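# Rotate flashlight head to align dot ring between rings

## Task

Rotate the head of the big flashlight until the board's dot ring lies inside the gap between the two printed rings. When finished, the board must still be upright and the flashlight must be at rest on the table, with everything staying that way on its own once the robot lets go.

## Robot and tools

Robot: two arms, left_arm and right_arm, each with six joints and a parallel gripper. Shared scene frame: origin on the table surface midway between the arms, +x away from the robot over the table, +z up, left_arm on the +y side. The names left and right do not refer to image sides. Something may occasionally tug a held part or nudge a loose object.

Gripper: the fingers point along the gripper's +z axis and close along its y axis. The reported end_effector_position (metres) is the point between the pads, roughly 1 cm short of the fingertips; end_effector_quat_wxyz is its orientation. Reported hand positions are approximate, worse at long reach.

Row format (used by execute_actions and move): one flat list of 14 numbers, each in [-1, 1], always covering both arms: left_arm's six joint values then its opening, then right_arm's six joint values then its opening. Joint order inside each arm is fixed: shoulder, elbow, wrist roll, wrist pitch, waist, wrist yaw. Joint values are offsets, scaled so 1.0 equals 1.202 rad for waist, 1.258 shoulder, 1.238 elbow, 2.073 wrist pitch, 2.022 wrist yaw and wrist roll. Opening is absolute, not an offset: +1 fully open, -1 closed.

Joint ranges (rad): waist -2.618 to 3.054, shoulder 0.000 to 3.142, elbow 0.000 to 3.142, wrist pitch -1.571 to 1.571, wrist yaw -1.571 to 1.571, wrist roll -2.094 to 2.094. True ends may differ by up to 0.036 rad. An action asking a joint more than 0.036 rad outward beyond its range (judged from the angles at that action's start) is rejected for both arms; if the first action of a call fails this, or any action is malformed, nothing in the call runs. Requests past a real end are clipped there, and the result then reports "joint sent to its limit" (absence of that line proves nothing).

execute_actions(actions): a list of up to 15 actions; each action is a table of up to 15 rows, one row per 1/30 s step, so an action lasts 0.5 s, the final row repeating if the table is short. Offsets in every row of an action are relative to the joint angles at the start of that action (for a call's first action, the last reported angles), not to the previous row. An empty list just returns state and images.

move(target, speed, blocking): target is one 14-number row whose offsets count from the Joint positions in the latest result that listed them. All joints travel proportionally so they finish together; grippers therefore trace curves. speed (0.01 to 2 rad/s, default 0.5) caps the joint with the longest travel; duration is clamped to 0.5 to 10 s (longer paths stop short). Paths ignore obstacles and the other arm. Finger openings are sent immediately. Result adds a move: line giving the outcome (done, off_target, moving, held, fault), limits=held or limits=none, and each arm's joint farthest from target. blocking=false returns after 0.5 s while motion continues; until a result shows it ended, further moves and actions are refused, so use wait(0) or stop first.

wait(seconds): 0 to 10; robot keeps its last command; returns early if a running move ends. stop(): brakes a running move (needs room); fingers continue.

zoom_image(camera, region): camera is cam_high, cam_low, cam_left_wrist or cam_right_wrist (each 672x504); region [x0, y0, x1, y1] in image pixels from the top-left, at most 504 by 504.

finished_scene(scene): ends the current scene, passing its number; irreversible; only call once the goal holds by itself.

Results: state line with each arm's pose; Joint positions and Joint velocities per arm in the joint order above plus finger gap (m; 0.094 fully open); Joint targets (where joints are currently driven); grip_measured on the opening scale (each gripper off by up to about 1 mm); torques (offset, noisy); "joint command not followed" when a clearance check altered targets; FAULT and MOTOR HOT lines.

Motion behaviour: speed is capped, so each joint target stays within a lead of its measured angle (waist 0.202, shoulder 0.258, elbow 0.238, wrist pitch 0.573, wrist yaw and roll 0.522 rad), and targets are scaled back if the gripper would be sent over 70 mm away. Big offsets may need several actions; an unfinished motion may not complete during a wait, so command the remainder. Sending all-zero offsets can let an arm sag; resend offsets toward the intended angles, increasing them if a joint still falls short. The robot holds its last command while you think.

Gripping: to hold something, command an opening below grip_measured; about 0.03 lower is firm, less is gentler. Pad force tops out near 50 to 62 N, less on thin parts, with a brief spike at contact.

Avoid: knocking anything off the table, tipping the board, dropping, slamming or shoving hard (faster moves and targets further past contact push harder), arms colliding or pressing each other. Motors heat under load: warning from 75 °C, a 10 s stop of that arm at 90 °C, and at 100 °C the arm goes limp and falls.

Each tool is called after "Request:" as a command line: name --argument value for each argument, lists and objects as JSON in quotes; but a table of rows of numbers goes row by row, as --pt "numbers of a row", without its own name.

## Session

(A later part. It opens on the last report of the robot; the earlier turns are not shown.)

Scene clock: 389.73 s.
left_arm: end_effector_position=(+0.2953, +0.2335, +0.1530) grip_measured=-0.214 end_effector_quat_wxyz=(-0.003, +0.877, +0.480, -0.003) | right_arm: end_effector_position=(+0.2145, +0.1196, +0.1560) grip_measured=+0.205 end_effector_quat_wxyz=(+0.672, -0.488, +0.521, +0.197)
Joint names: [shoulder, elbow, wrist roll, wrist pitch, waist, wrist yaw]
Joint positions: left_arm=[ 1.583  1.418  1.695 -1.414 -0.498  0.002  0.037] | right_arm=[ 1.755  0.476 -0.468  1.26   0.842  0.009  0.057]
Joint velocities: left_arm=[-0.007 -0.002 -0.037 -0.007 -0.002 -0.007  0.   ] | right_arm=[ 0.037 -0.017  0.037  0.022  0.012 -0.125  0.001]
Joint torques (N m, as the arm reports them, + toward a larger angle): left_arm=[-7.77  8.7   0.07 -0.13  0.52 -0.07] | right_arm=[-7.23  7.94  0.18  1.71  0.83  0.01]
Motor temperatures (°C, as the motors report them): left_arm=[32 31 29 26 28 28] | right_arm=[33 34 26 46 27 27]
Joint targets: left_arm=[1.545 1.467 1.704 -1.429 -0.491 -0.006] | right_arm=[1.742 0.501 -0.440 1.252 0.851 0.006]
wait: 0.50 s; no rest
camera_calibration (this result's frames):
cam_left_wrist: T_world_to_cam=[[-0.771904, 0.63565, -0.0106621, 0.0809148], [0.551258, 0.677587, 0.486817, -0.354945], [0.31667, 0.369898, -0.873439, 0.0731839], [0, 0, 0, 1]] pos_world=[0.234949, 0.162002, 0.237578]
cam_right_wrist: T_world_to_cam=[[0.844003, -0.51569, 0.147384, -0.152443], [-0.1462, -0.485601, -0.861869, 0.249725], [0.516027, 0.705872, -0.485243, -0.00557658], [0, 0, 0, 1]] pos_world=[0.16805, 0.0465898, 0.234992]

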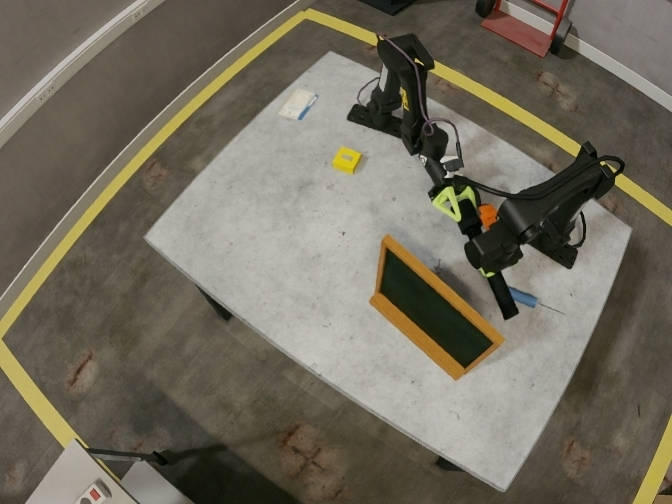

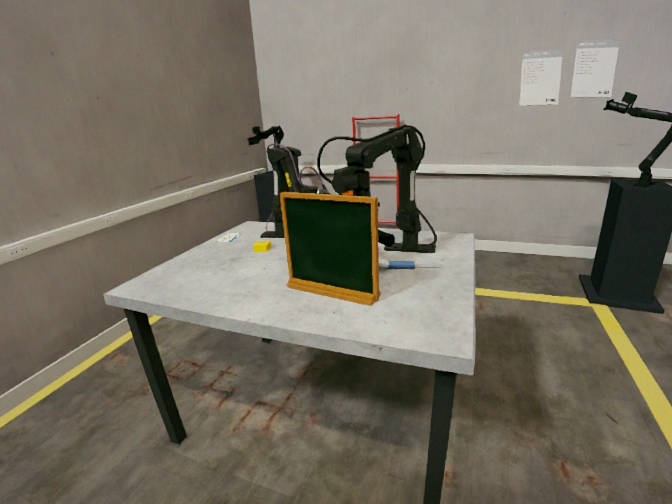

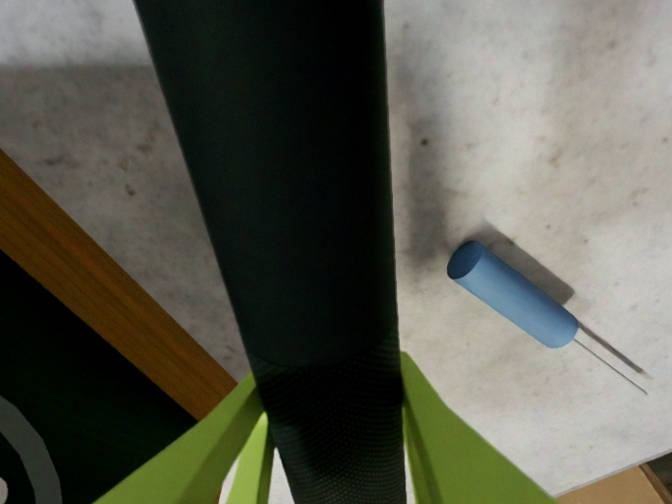

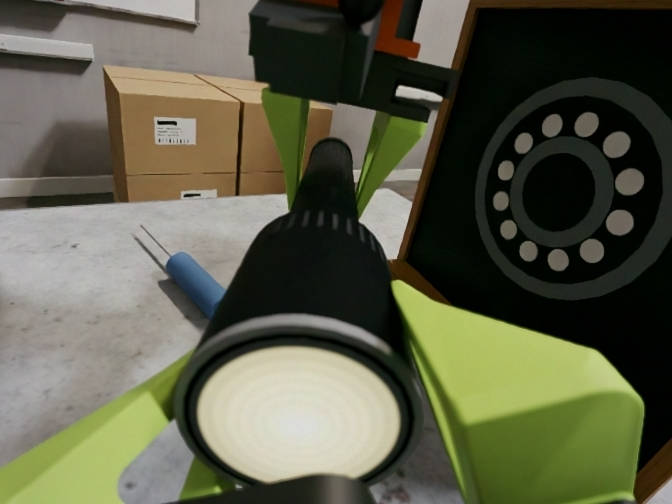

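Request:
execute_actions --actions '[[[-0.03,0.04,0.004,-0.007,0.006,-0.004,-0.26,-0.01,0.02,-0.0,-0.004,0.007,0,0.16],[-0.03,0.04,0.004,-0.007,0.006,-0.004,-0.26,-0.01,0.02,-0.016,-0.004,0.007,0,0.16],[-0.03,0.04,0.004,-0.007,0.006,-0.004,-0.26,-0.01,0.02,-0.032,-0.004,0.007,0,0.16],[-0.03,0.04,0.004,-0.007,0.006,-0.004,-0.26,-0.01,0.02,-0.048,-0.004,0.007,0,0.16],[-0.03,0.04,0.004,-0.007,0.006,-0.004,-0.26,-0.01,0.02,-0.064,-0.004,0.007,0,0.16],[-0.03,0.04,0.004,-0.007,0.006,-0.004,-0.26,-0.01,0.02,-0.08,-0.004,0.007,0,0.16],[-0.03,0.04,0.004,-0.007,0.006,-0.004,-0.26,-0.01,0.02,-0.096,-0.004,0.007,0,0.16],[-0.03,0.04,0.004,-0.007,0.006,-0.004,-0.26,-0.01,0.02,-0.112,-0.004,0.007,0,0.16]]]'

Request:
wait --seconds 0.3

Request:
zoom_image --camera "cam_right_wrist" --region '[442,100,672,350]'

Scene clock: 405.10 s.
left_arm: end_effector_position=(+0.2954, +0.2334, +0.1530) grip_measured=-0.214 end_effector_quat_wxyz=(-0.003, +0.877, +0.480, -0.003) | right_arm: end_effector_position=(+0.2146, +0.1196, +0.1560) grip_measured=+0.205 end_effector_quat_wxyz=(+0.688, -0.535, +0.472, +0.133)
Joint names: [shoulder, elbow, wrist roll, wrist pitch, waist, wrist yaw]
Joint positions: left_arm=[ 1.583  1.418  1.695 -1.414 -0.498  0.002  0.037] | right_arm=[ 1.755  0.476 -0.657  1.26   0.842  0.009  0.057]
Joint velocities: left_arm=[-0.017 -0.022  0.022 -0.007 -0.002 -0.095  0.001] | right_arm=[ 0.007 -0.007 -0.183 -0.007 -0.002  0.007  0.001]
Joint torques (N m, as the arm reports them, + toward a larger angle): left_arm=[-7.85  8.74  0.05 -0.11  0.62 -0.07] | right_arm=[-7.26  7.85 -0.1   1.66  0.73  0.04]
Motor temperatures (°C, as the motors report them): left_arm=[32 31 29 26 28 28] | right_arm=[33 34 26 46 27 27]
Joint targets: left_arm=[1.545 1.467 1.703 -1.429 -0.491 -0.006] | right_arm=[1.742 0.501 -0.694 1.251 0.851 0.009]
camera_calibration (this result's frames):
cam_left_wrist: T_world_to_cam=[[-0.771658, 0.635943, -0.0110339, 0.0809226], [0.551349, 0.677458, 0.486893, -0.354972], [0.317111, 0.369631, -0.873392, 0.0730961], [0, 0, 0, 1]] pos_world=[0.234979, 0.161998, 0.237568]
cam_right_wrist: T_world_to_cam=[[0.806263, -0.490214, 0.331104, -0.176179], [-0.00657884, -0.567113, -0.823614, 0.22352], [0.59152, 0.661871, -0.460467, -0.0203956], [0, 0, 0, 1]] pos_world=[0.155582, 0.0538948, 0.233037]

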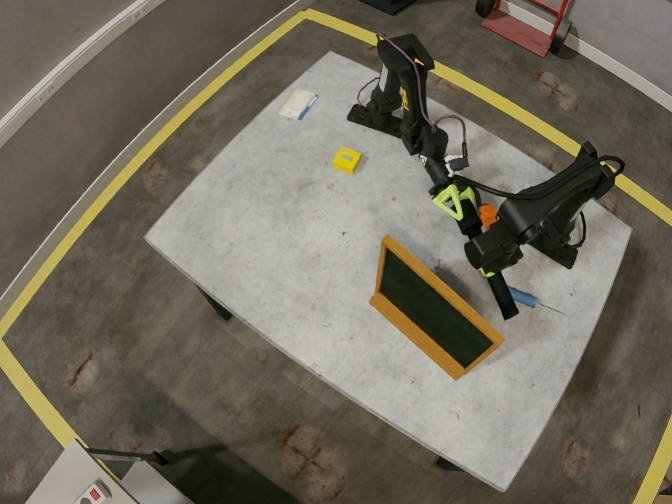

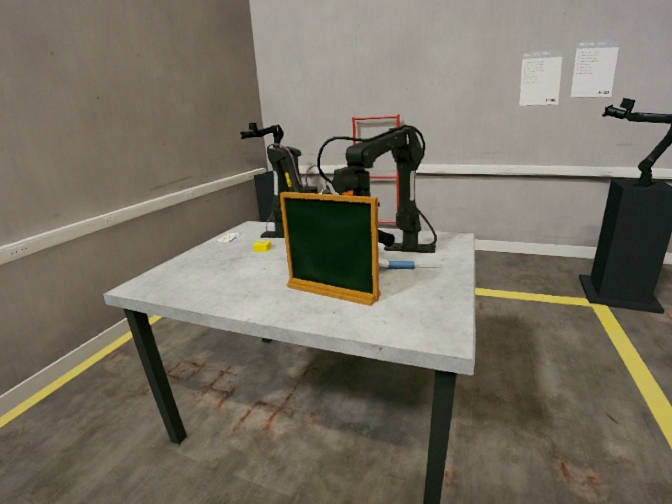

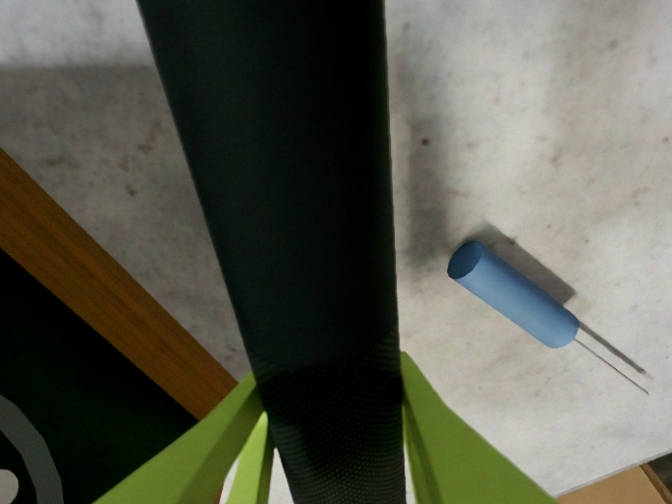

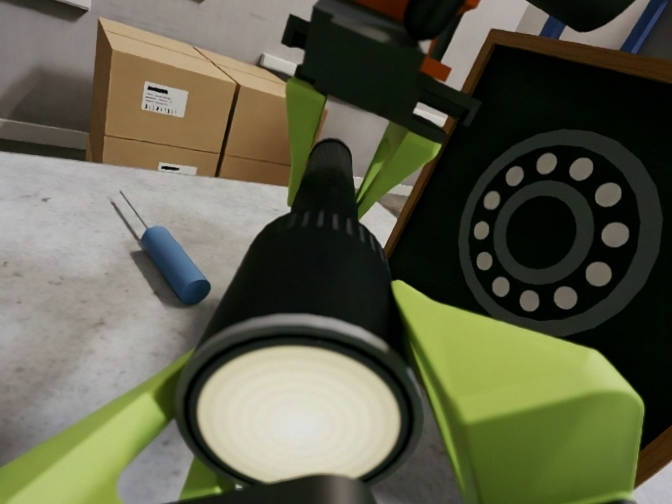

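Scene clock: 405.40 s.
left_arm: end_effector_position=(+0.2954, +0.2334, +0.1530) grip_measured=-0.214 end_effector_quat_wxyz=(-0.003, +0.877, +0.480, -0.003) | right_arm: end_effector_position=(+0.2146, +0.1196, +0.1560) grip_measured=+0.205 end_effector_quat_wxyz=(+0.689, -0.540, +0.467, +0.126)
Joint names: [shoulder, elbow, wrist roll, wrist pitch, waist, wrist yaw]
Joint positions: left_arm=[ 1.583  1.418  1.696 -1.414 -0.498  0.002  0.037] | right_arm=[ 1.755  0.476 -0.677  1.26   0.842  0.009  0.057]
Joint velocities: left_arm=[-0.007  0.012  0.007  0.007  0.007 -0.051  0.   ] | right_arm=[ 0.022 -0.012  0.007 -0.051 -0.007 -0.022 -0.002]
Joint torques (N m, as the arm reports them, + toward a larger angle): left_arm=[-7.88  8.76  0.05 -0.12  0.59 -0.09] | right_arm=[-7.19  7.95 -0.1   1.69  0.69  0.03]
Motor temperatures (°C, as the motors report them): left_arm=[32 31 29 26 28 28] | right_arm=[33 34 26 46 27 27]
Joint targets: left_arm=[1.545 1.467 1.703 -1.429 -0.491 -0.006] | right_arm=[1.742 0.501 -0.694 1.251 0.851 0.009]
wait: 0.30 s; no rest
camera_calibration (this result's frames):
cam_left_wrist: T_world_to_cam=[[-0.771415, 0.636237, -0.0110354, 0.0807825], [0.551607, 0.67725, 0.48689, -0.355], [0.317251, 0.369507, -0.873393, 0.0730837], [0, 0, 0, 1]] pos_world=[0.234951, 0.162022, 0.237568]
cam_right_wrist: T_world_to_cam=[[0.800932, -0.486248, 0.349386, -0.178297], [0.00760593, -0.575211, -0.817969, 0.220584], [0.598707, 0.657795, -0.457007, -0.0219781], [0, 0, 0, 1]] pos_world=[0.154284, 0.0546428, 0.232681]

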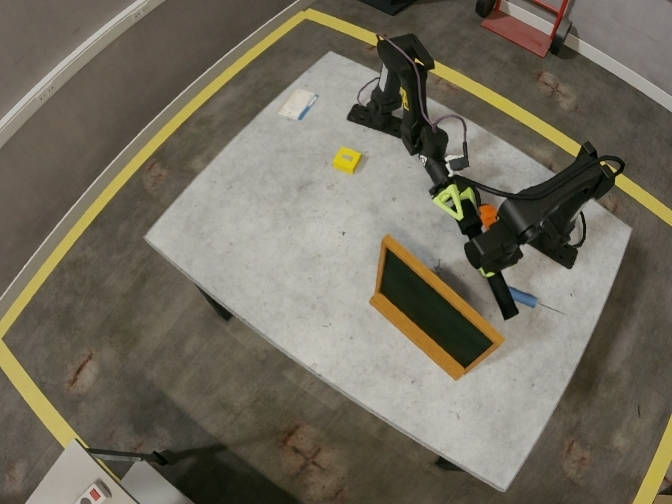

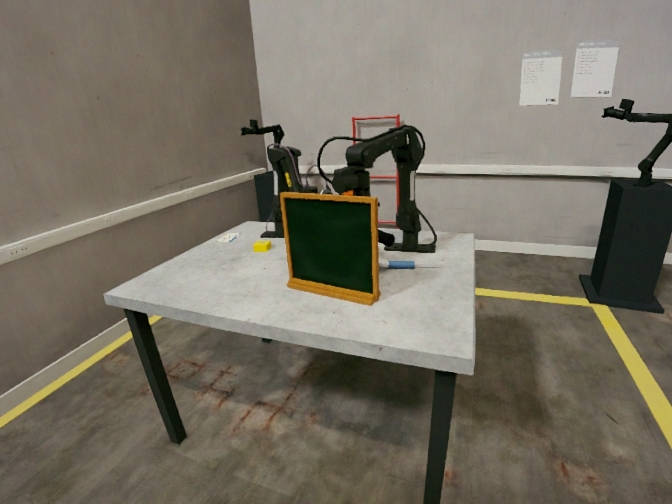

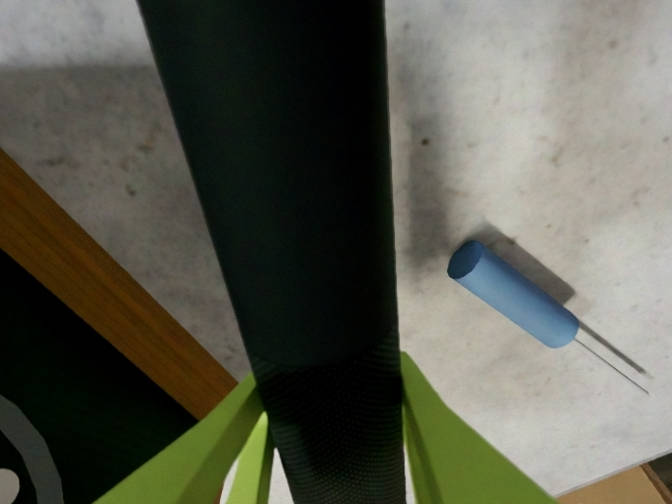

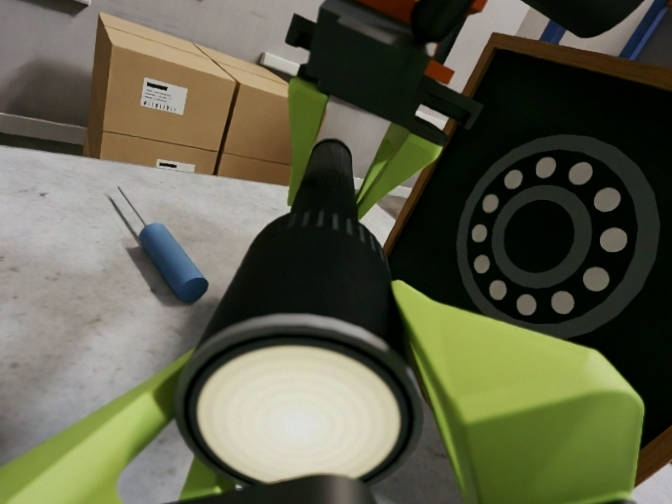

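Region (442, 100, 672, 350) of cam_right_wrist's 672x504 image, scaled by 2.016, with more detail than that image has; it fills the left 464 columns of this view, and the rest is white.

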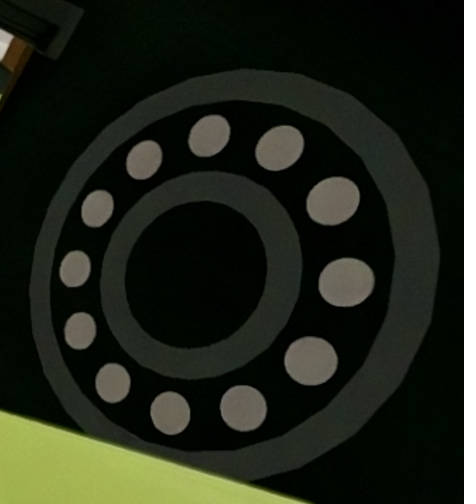

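Request:
execute_actions --actions '[[[-0.03,0.04,0.004,-0.007,0.006,-0.004,-0.26,-0.01,0.02,0,-0.004,0.007,0,0.16],[-0.03,0.04,0.004,-0.007,0.006,-0.004,-0.26,-0.01,0.02,0,-0.004,0.007,0,0.16],[-0.03,0.04,0.004,-0.007,0.006,-0.004,-0.26,-0.01,0.02,0,-0.004,0.007,0,0.2],[-0.03,0.04,0.004,-0.007,0.006,-0.004,-0.26,-0.01,0.02,0,-0.004,0.007,0,0.3],[-0.03,0.04,0.004,-0.007,0.006,-0.004,-0.26,-0.01,0.02,0,-0.004,0.007,0,0.45],[-0.03,0.04,0.004,-0.007,0.006,-0.004,-0.26,-0.01,0.02,0,-0.004,0.007,0,0.6],[-0.03,0.04,0.004,-0.007,0.006,-0.004,-0.26,-0.01,0.02,0,-0.004,0.007,0,0.8],[-0.03,0.04,0.004,-0.007,0.006,-0.004,-0.26,-0.01,0.02,0,-0.004,0.007,0,1]]]'

Request:
move --target '[-0.035,0.045,0.004,-0.007,0.006,-0.004,-0.26,-0.26,-0.255,0.1,0.0,0.0,0,1]' --speed 0.6

Scene clock: 420.10 s.
left_arm: end_effector_position=(+0.2961, +0.2351, +0.1530) grip_measured=-0.214 end_effector_quat_wxyz=(-0.006, +0.878, +0.479, +0.001) | right_arm: end_effector_position=(+0.2145, +0.1196, +0.1554) grip_measured=+1.000 end_effector_quat_wxyz=(+0.688, -0.541, +0.467, +0.125)
Joint names: [shoulder, elbow, wrist roll, wrist pitch, waist, wrist yaw]
Joint positions: left_arm=[ 1.583  1.418  1.696 -1.414 -0.498 -0.008  0.037] | right_arm=[ 1.755  0.476 -0.679  1.257  0.842  0.009  0.094]
Joint velocities: left_arm=[-0.002 -0.007  0.037  0.051 -0.012 -0.037 -0.001] | right_arm=[-0.022  0.007 -0.051  0.007 -0.022 -0.022  0.   ]
Joint torques (N m, as the arm reports them, + toward a larger angle): left_arm=[-7.93  8.71  0.06 -0.1   0.54 -0.01] | right_arm=[-7.32  7.91  0.03  1.72  0.74  0.04]
Motor temperatures (°C, as the motors report them): left_arm=[32 31 29 26 28 28] | right_arm=[33 34 26 46 27 27]
Joint targets: left_arm=[1.545 1.467 1.704 -1.428 -0.491 -0.006] | right_arm=[1.742 0.501 -0.677 1.251 0.851 0.009]
camera_calibration (this result's frames):
cam_left_wrist: T_world_to_cam=[[-0.771074, 0.636689, -0.00854303, 0.0797503], [0.549744, 0.672427, 0.495603, -0.356208], [0.32129, 0.37745, -0.868507, 0.0684146], [0, 0, 0, 1]] pos_world=[0.235336, 0.162925, 0.236638]
cam_right_wrist: T_world_to_cam=[[0.800963, -0.484879, 0.351212, -0.178489], [0.00825165, -0.577615, -0.816267, 0.220017], [0.598657, 0.656698, -0.458648, -0.0218181], [0, 0, 0, 1]] pos_world=[0.154209, 0.0548676, 0.232274]

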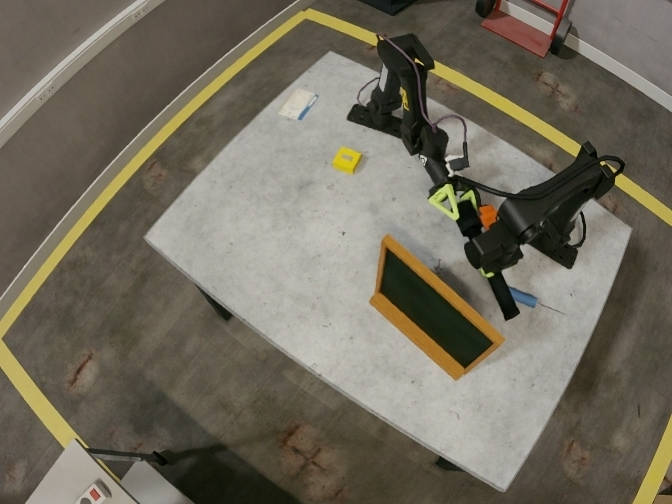

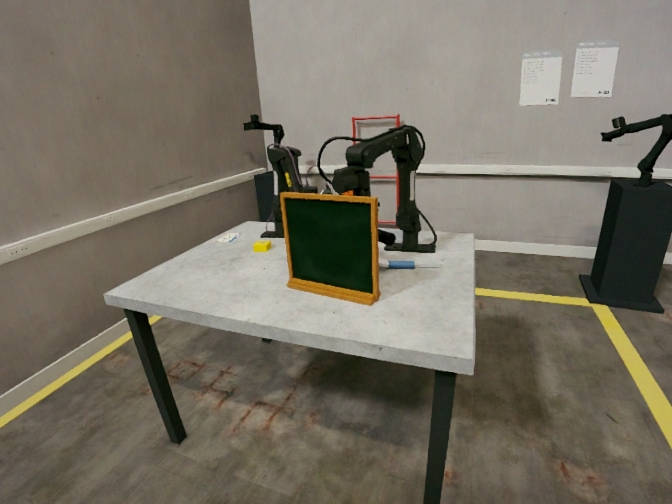

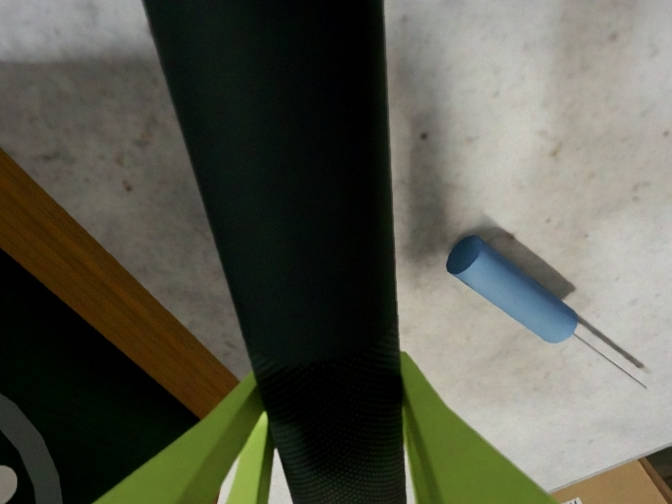

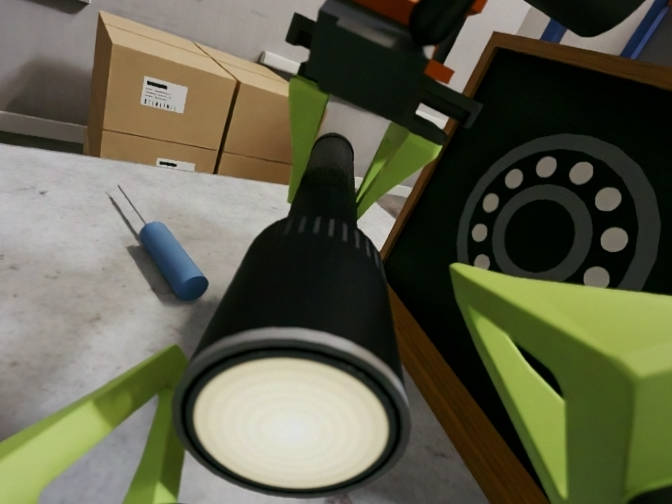

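Scene clock: 421.40 s.
left_arm: end_effector_position=(+0.2977, +0.2357, +0.1537) grip_measured=-0.214 end_effector_quat_wxyz=(-0.007, +0.878, +0.479, +0.004) | right_arm: end_effector_position=(+0.1746, +0.0503, +0.1590) grip_measured=+1.000 end_effector_quat_wxyz=(+0.674, -0.492, +0.516, +0.192)
Joint names: [shoulder, elbow, wrist roll, wrist pitch, waist, wrist yaw]
Joint positions: left_arm=[ 1.585  1.422  1.696 -1.414 -0.498 -0.015  0.037] | right_arm=[ 1.448  0.172 -0.484  1.257  0.842  0.009  0.094]
Joint velocities: left_arm=[-0.007  0.007  0.022  0.022  0.012 -0.037  0.001] | right_arm=[ 0.007  0.017 -0.022 -0.081  0.007 -0.066  0.   ]
Joint torques (N m, as the arm reports them, + toward a larger angle): left_arm=[-8.6   8.84  0.04 -0.08  0.49 -0.04] | right_arm=[-4.98  4.65  0.08  1.76  0.13  0.02]
Motor temperatures (°C, as the motors report them): left_arm=[32 31 29 26 28 28] | right_arm=[33 34 26 46 27 27]
Joint targets: left_arm=[1.539 1.474 1.704 -1.429 -0.491 -0.017] | right_arm=[1.428 0.160 -0.476 1.257 0.842 0.009]
move: off_target (left_arm); limits=none; left_arm: farthest joint: the elbow, 0.051 radians from its target (0.056 radians at the start); right_arm: farthest joint: the shoulder, 0.020 radians from its target (0.327 radians at the start)
camera_calibration (this result's frames):
cam_left_wrist: T_world_to_cam=[[-0.770994, 0.636772, -0.00947008, 0.0806419], [0.547099, 0.669884, 0.501934, -0.357391], [0.325961, 0.381807, -0.864854, 0.0652926], [0, 0, 0, 1]] pos_world=[0.23642, 0.163131, 0.236619]
cam_right_wrist: T_world_to_cam=[[0.841906, -0.514238, 0.163564, -0.157193], [-0.133548, -0.492234, -0.860157, 0.21068], [0.522837, 0.702328, -0.48309, 0.0641307], [0, 0, 0, 1]] pos_world=[0.126948, -0.0221713, 0.23791]

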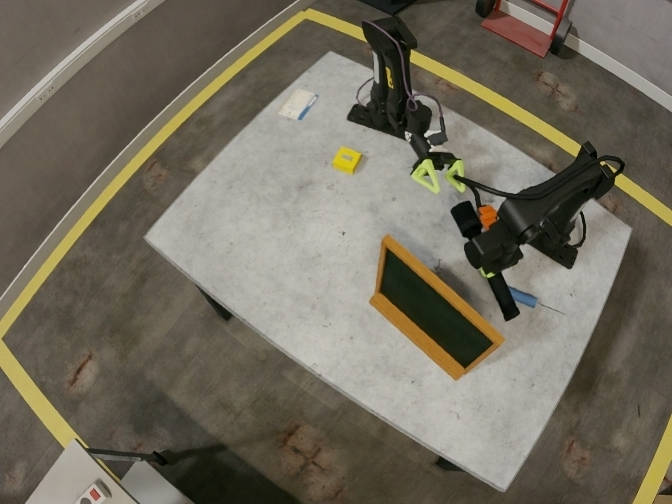

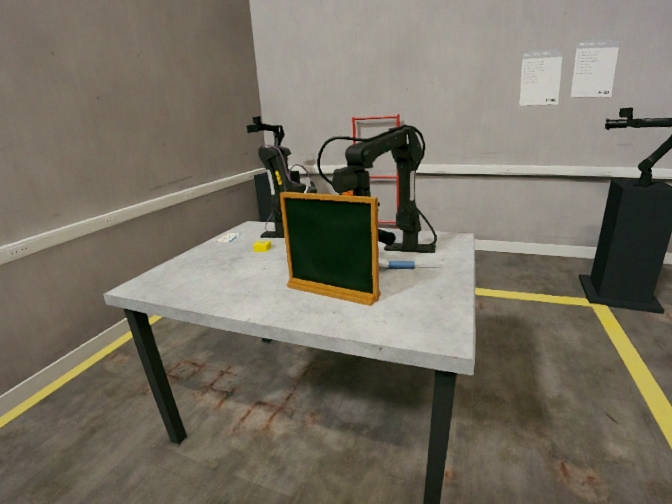

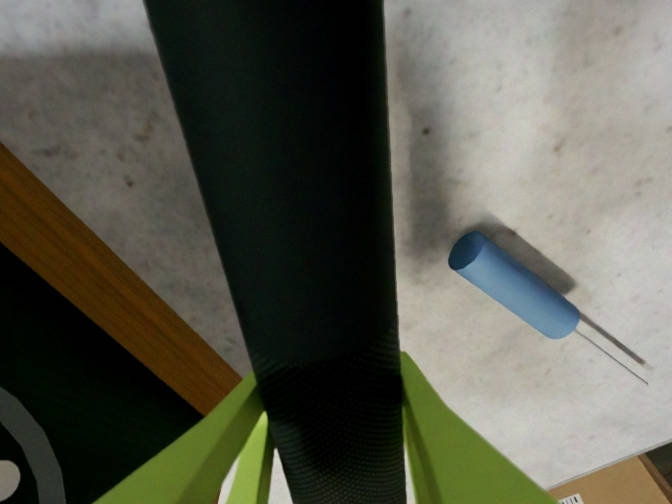

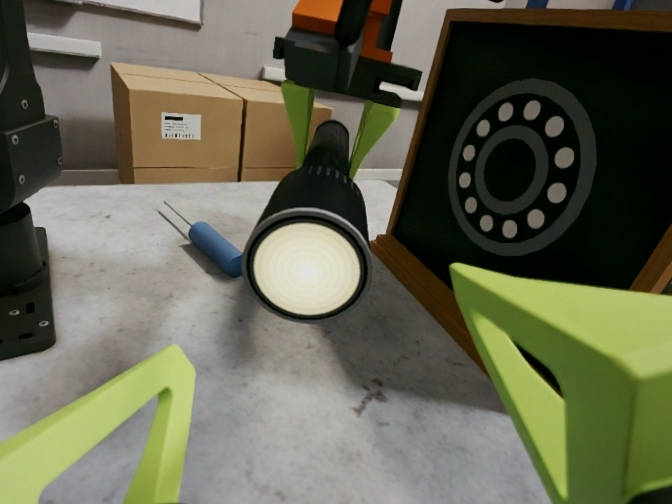

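Request:
move --target '[-0.135,-0.341,-1.0,0.156,-0.326,0.007,-0.26,-0.016,-0.01,0,0.0,0.0,0,1]' --speed 1.2

Scene clock: 440.77 s.
left_arm: end_effector_position=(+0.2088, +0.1791, +0.0740) grip_measured=-0.214 end_effector_quat_wxyz=(-0.003, +0.253, +0.967, +0.003) | right_arm: end_effector_position=(+0.1746, +0.0503, +0.1590) grip_measured=+1.000 end_effector_quat_wxyz=(+0.674, -0.492, +0.517, +0.192)
Joint names: [shoulder, elbow, wrist roll, wrist pitch, waist, wrist yaw]
Joint positions: left_arm=[ 1.46   0.985 -0.314 -1.104 -0.878 -0.002  0.037] | right_arm=[ 1.448  0.172 -0.483  1.257  0.842  0.009  0.094]
Joint velocities: left_arm=[ 0.007  0.002 -0.022 -0.051  0.012 -0.11   0.001] | right_arm=[-0.022  0.022 -0.007  0.022 -0.012 -0.007  0.   ]
Joint torques (N m, as the arm reports them, + toward a larger angle): left_arm=[-7.37  6.19 -0.1   0.2  -0.86  0.  ] | right_arm=[-5.08  4.62  0.02  1.74  0.07  0.02]
Motor temperatures (°C, as the motors report them): left_arm=[32 31 29 26 28 28] | right_arm=[33 33 26 47 27 27]
Joint targets: left_arm=[1.415 1.000 -0.326 -1.090 -0.890 -0.001] | right_arm=[1.428 0.160 -0.484 1.257 0.842 0.009]
move: off_target (left_arm); limits=none; left_arm: farthest joint: the shoulder, 0.044 radians from its target (0.170 radians at the start); right_arm: farthest joint: the shoulder, 0.020 radians from its target (0.020 radians at the start)
camera_calibration (this result's frames):
cam_left_wrist: T_world_to_cam=[[-0.590432, -0.806792, -0.0218377, 0.269199], [-0.706971, 0.50395, 0.496211, 0.0611186], [-0.389334, 0.308418, -0.867927, 0.209682], [0, 0, 0, 1]] pos_world=[0.283789, 0.121717, 0.15754]
cam_right_wrist: T_world_to_cam=[[0.842006, -0.514313, 0.162811, -0.157087], [-0.134121, -0.491899, -0.86026, 0.21078], [0.52253, 0.702507, -0.483162, 0.0641868], [0, 0, 0, 1]] pos_world=[0.126998, -0.0222011, 0.237913]

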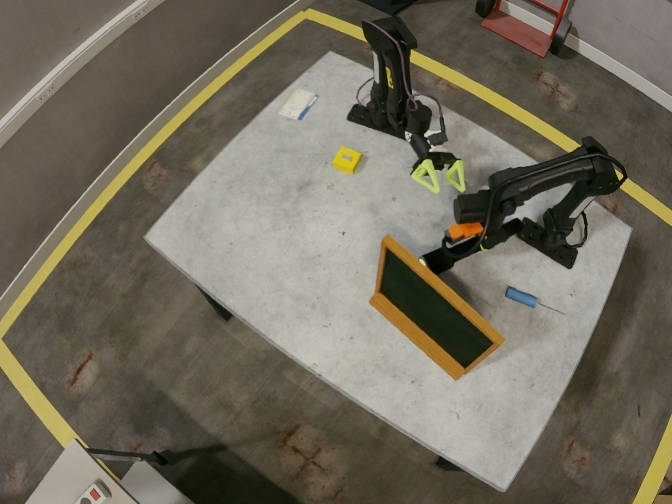

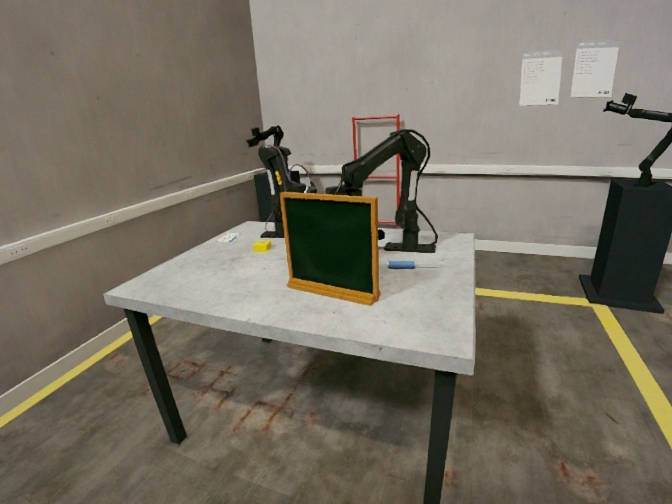

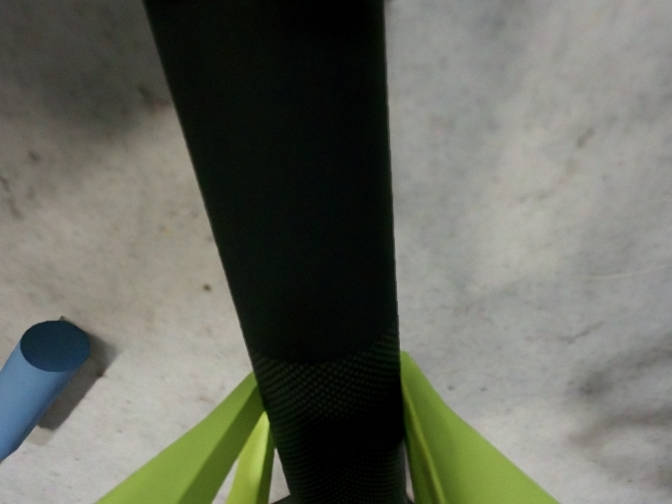

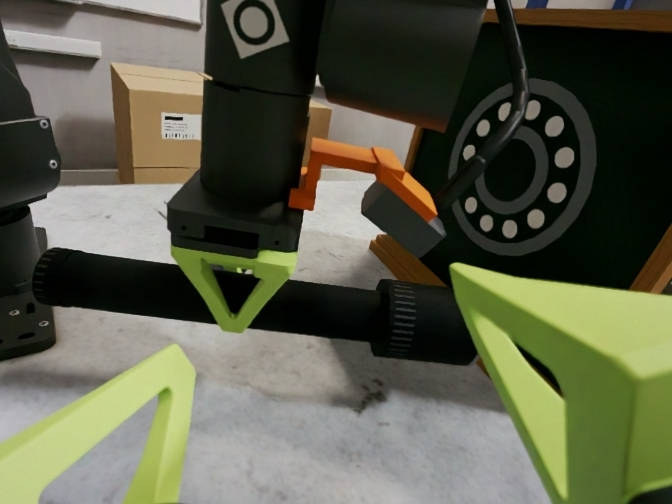

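Request:
move --target '[0.019,-0.121,-0.199,0.111,-0.01,0,-0.26,-0.016,-0.01,0,0.0,0.0,0,1]' --speed 0.45

Scene clock: 446.53 s.
left_arm: end_effector_position=(+0.2067, +0.1812, +0.0272) grip_measured=-0.214 end_effector_quat_wxyz=(+0.003, +0.061, +0.998, -0.002) | right_arm: end_effector_position=(+0.1746, +0.0503, +0.1590) grip_measured=+1.000 end_effector_quat_wxyz=(+0.674, -0.492, +0.517, +0.192)
Joint names: [shoulder, elbow, wrist roll, wrist pitch, waist, wrist yaw]
Joint positions: left_arm=[ 1.497  0.822 -0.704 -0.888 -0.878 -0.001  0.037] | right_arm=[ 1.448  0.172 -0.483  1.257  0.842  0.009  0.094]
Joint velocities: left_arm=[-0.022  0.002  0.022 -0.007 -0.007 -0.037  0.001] | right_arm=[-0.022  0.007 -0.007  0.007 -0.012 -0.051  0.   ]
Joint torques (N m, as the arm reports them, + toward a larger angle): left_arm=[-5.11  5.9  -0.1   0.24 -0.75 -0.04] | right_arm=[-5.08  4.53 -0.01  1.77  0.05  0.03]
Motor temperatures (°C, as the motors report them): left_arm=[32 31 29 26 28 28] | right_arm=[32 33 26 47 27 27]
Joint targets: left_arm=[1.484 0.835 -0.716 -0.873 -0.890 -0.002] | right_arm=[1.428 0.160 -0.483 1.257 0.842 0.009]
move: done; limits=none; left_arm: farthest joint: the wrist pitch, 0.014 radians from its target (0.230 radians at the start); right_arm: farthest joint: the shoulder, 0.020 radians from its target (0.020 radians at the start)
camera_calibration (this result's frames):
cam_left_wrist: T_world_to_cam=[[-0.238889, -0.970929, -0.0151285, 0.225526], [-0.851413, 0.20194, 0.484062, 0.166716], [-0.466935, 0.128518, -0.874903, 0.216411], [0, 0, 0, 1]] pos_world=[0.29687, 0.157491, 0.11205]
cam_right_wrist: T_world_to_cam=[[0.842006, -0.514313, 0.162811, -0.157087], [-0.134121, -0.491899, -0.86026, 0.21078], [0.52253, 0.702507, -0.483162, 0.0641868], [0, 0, 0, 1]] pos_world=[0.126998, -0.0222011, 0.237913]

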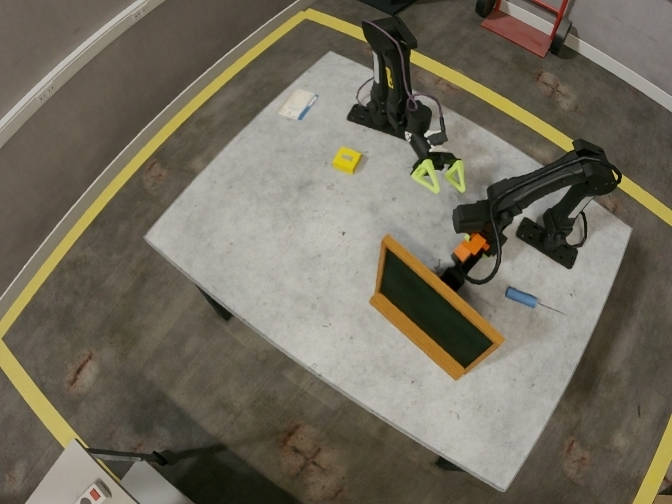

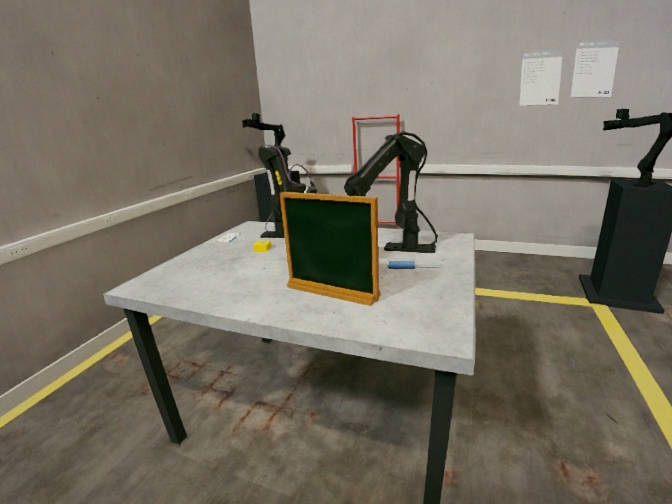

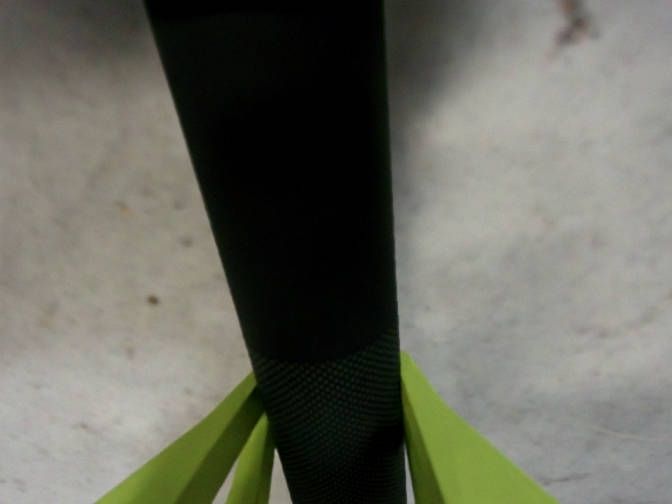

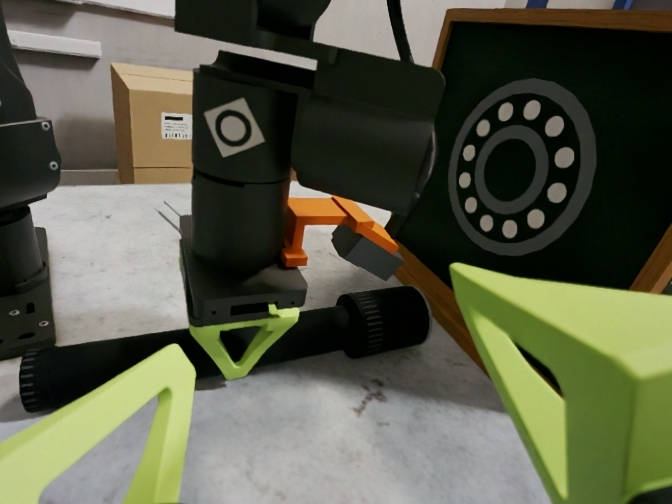

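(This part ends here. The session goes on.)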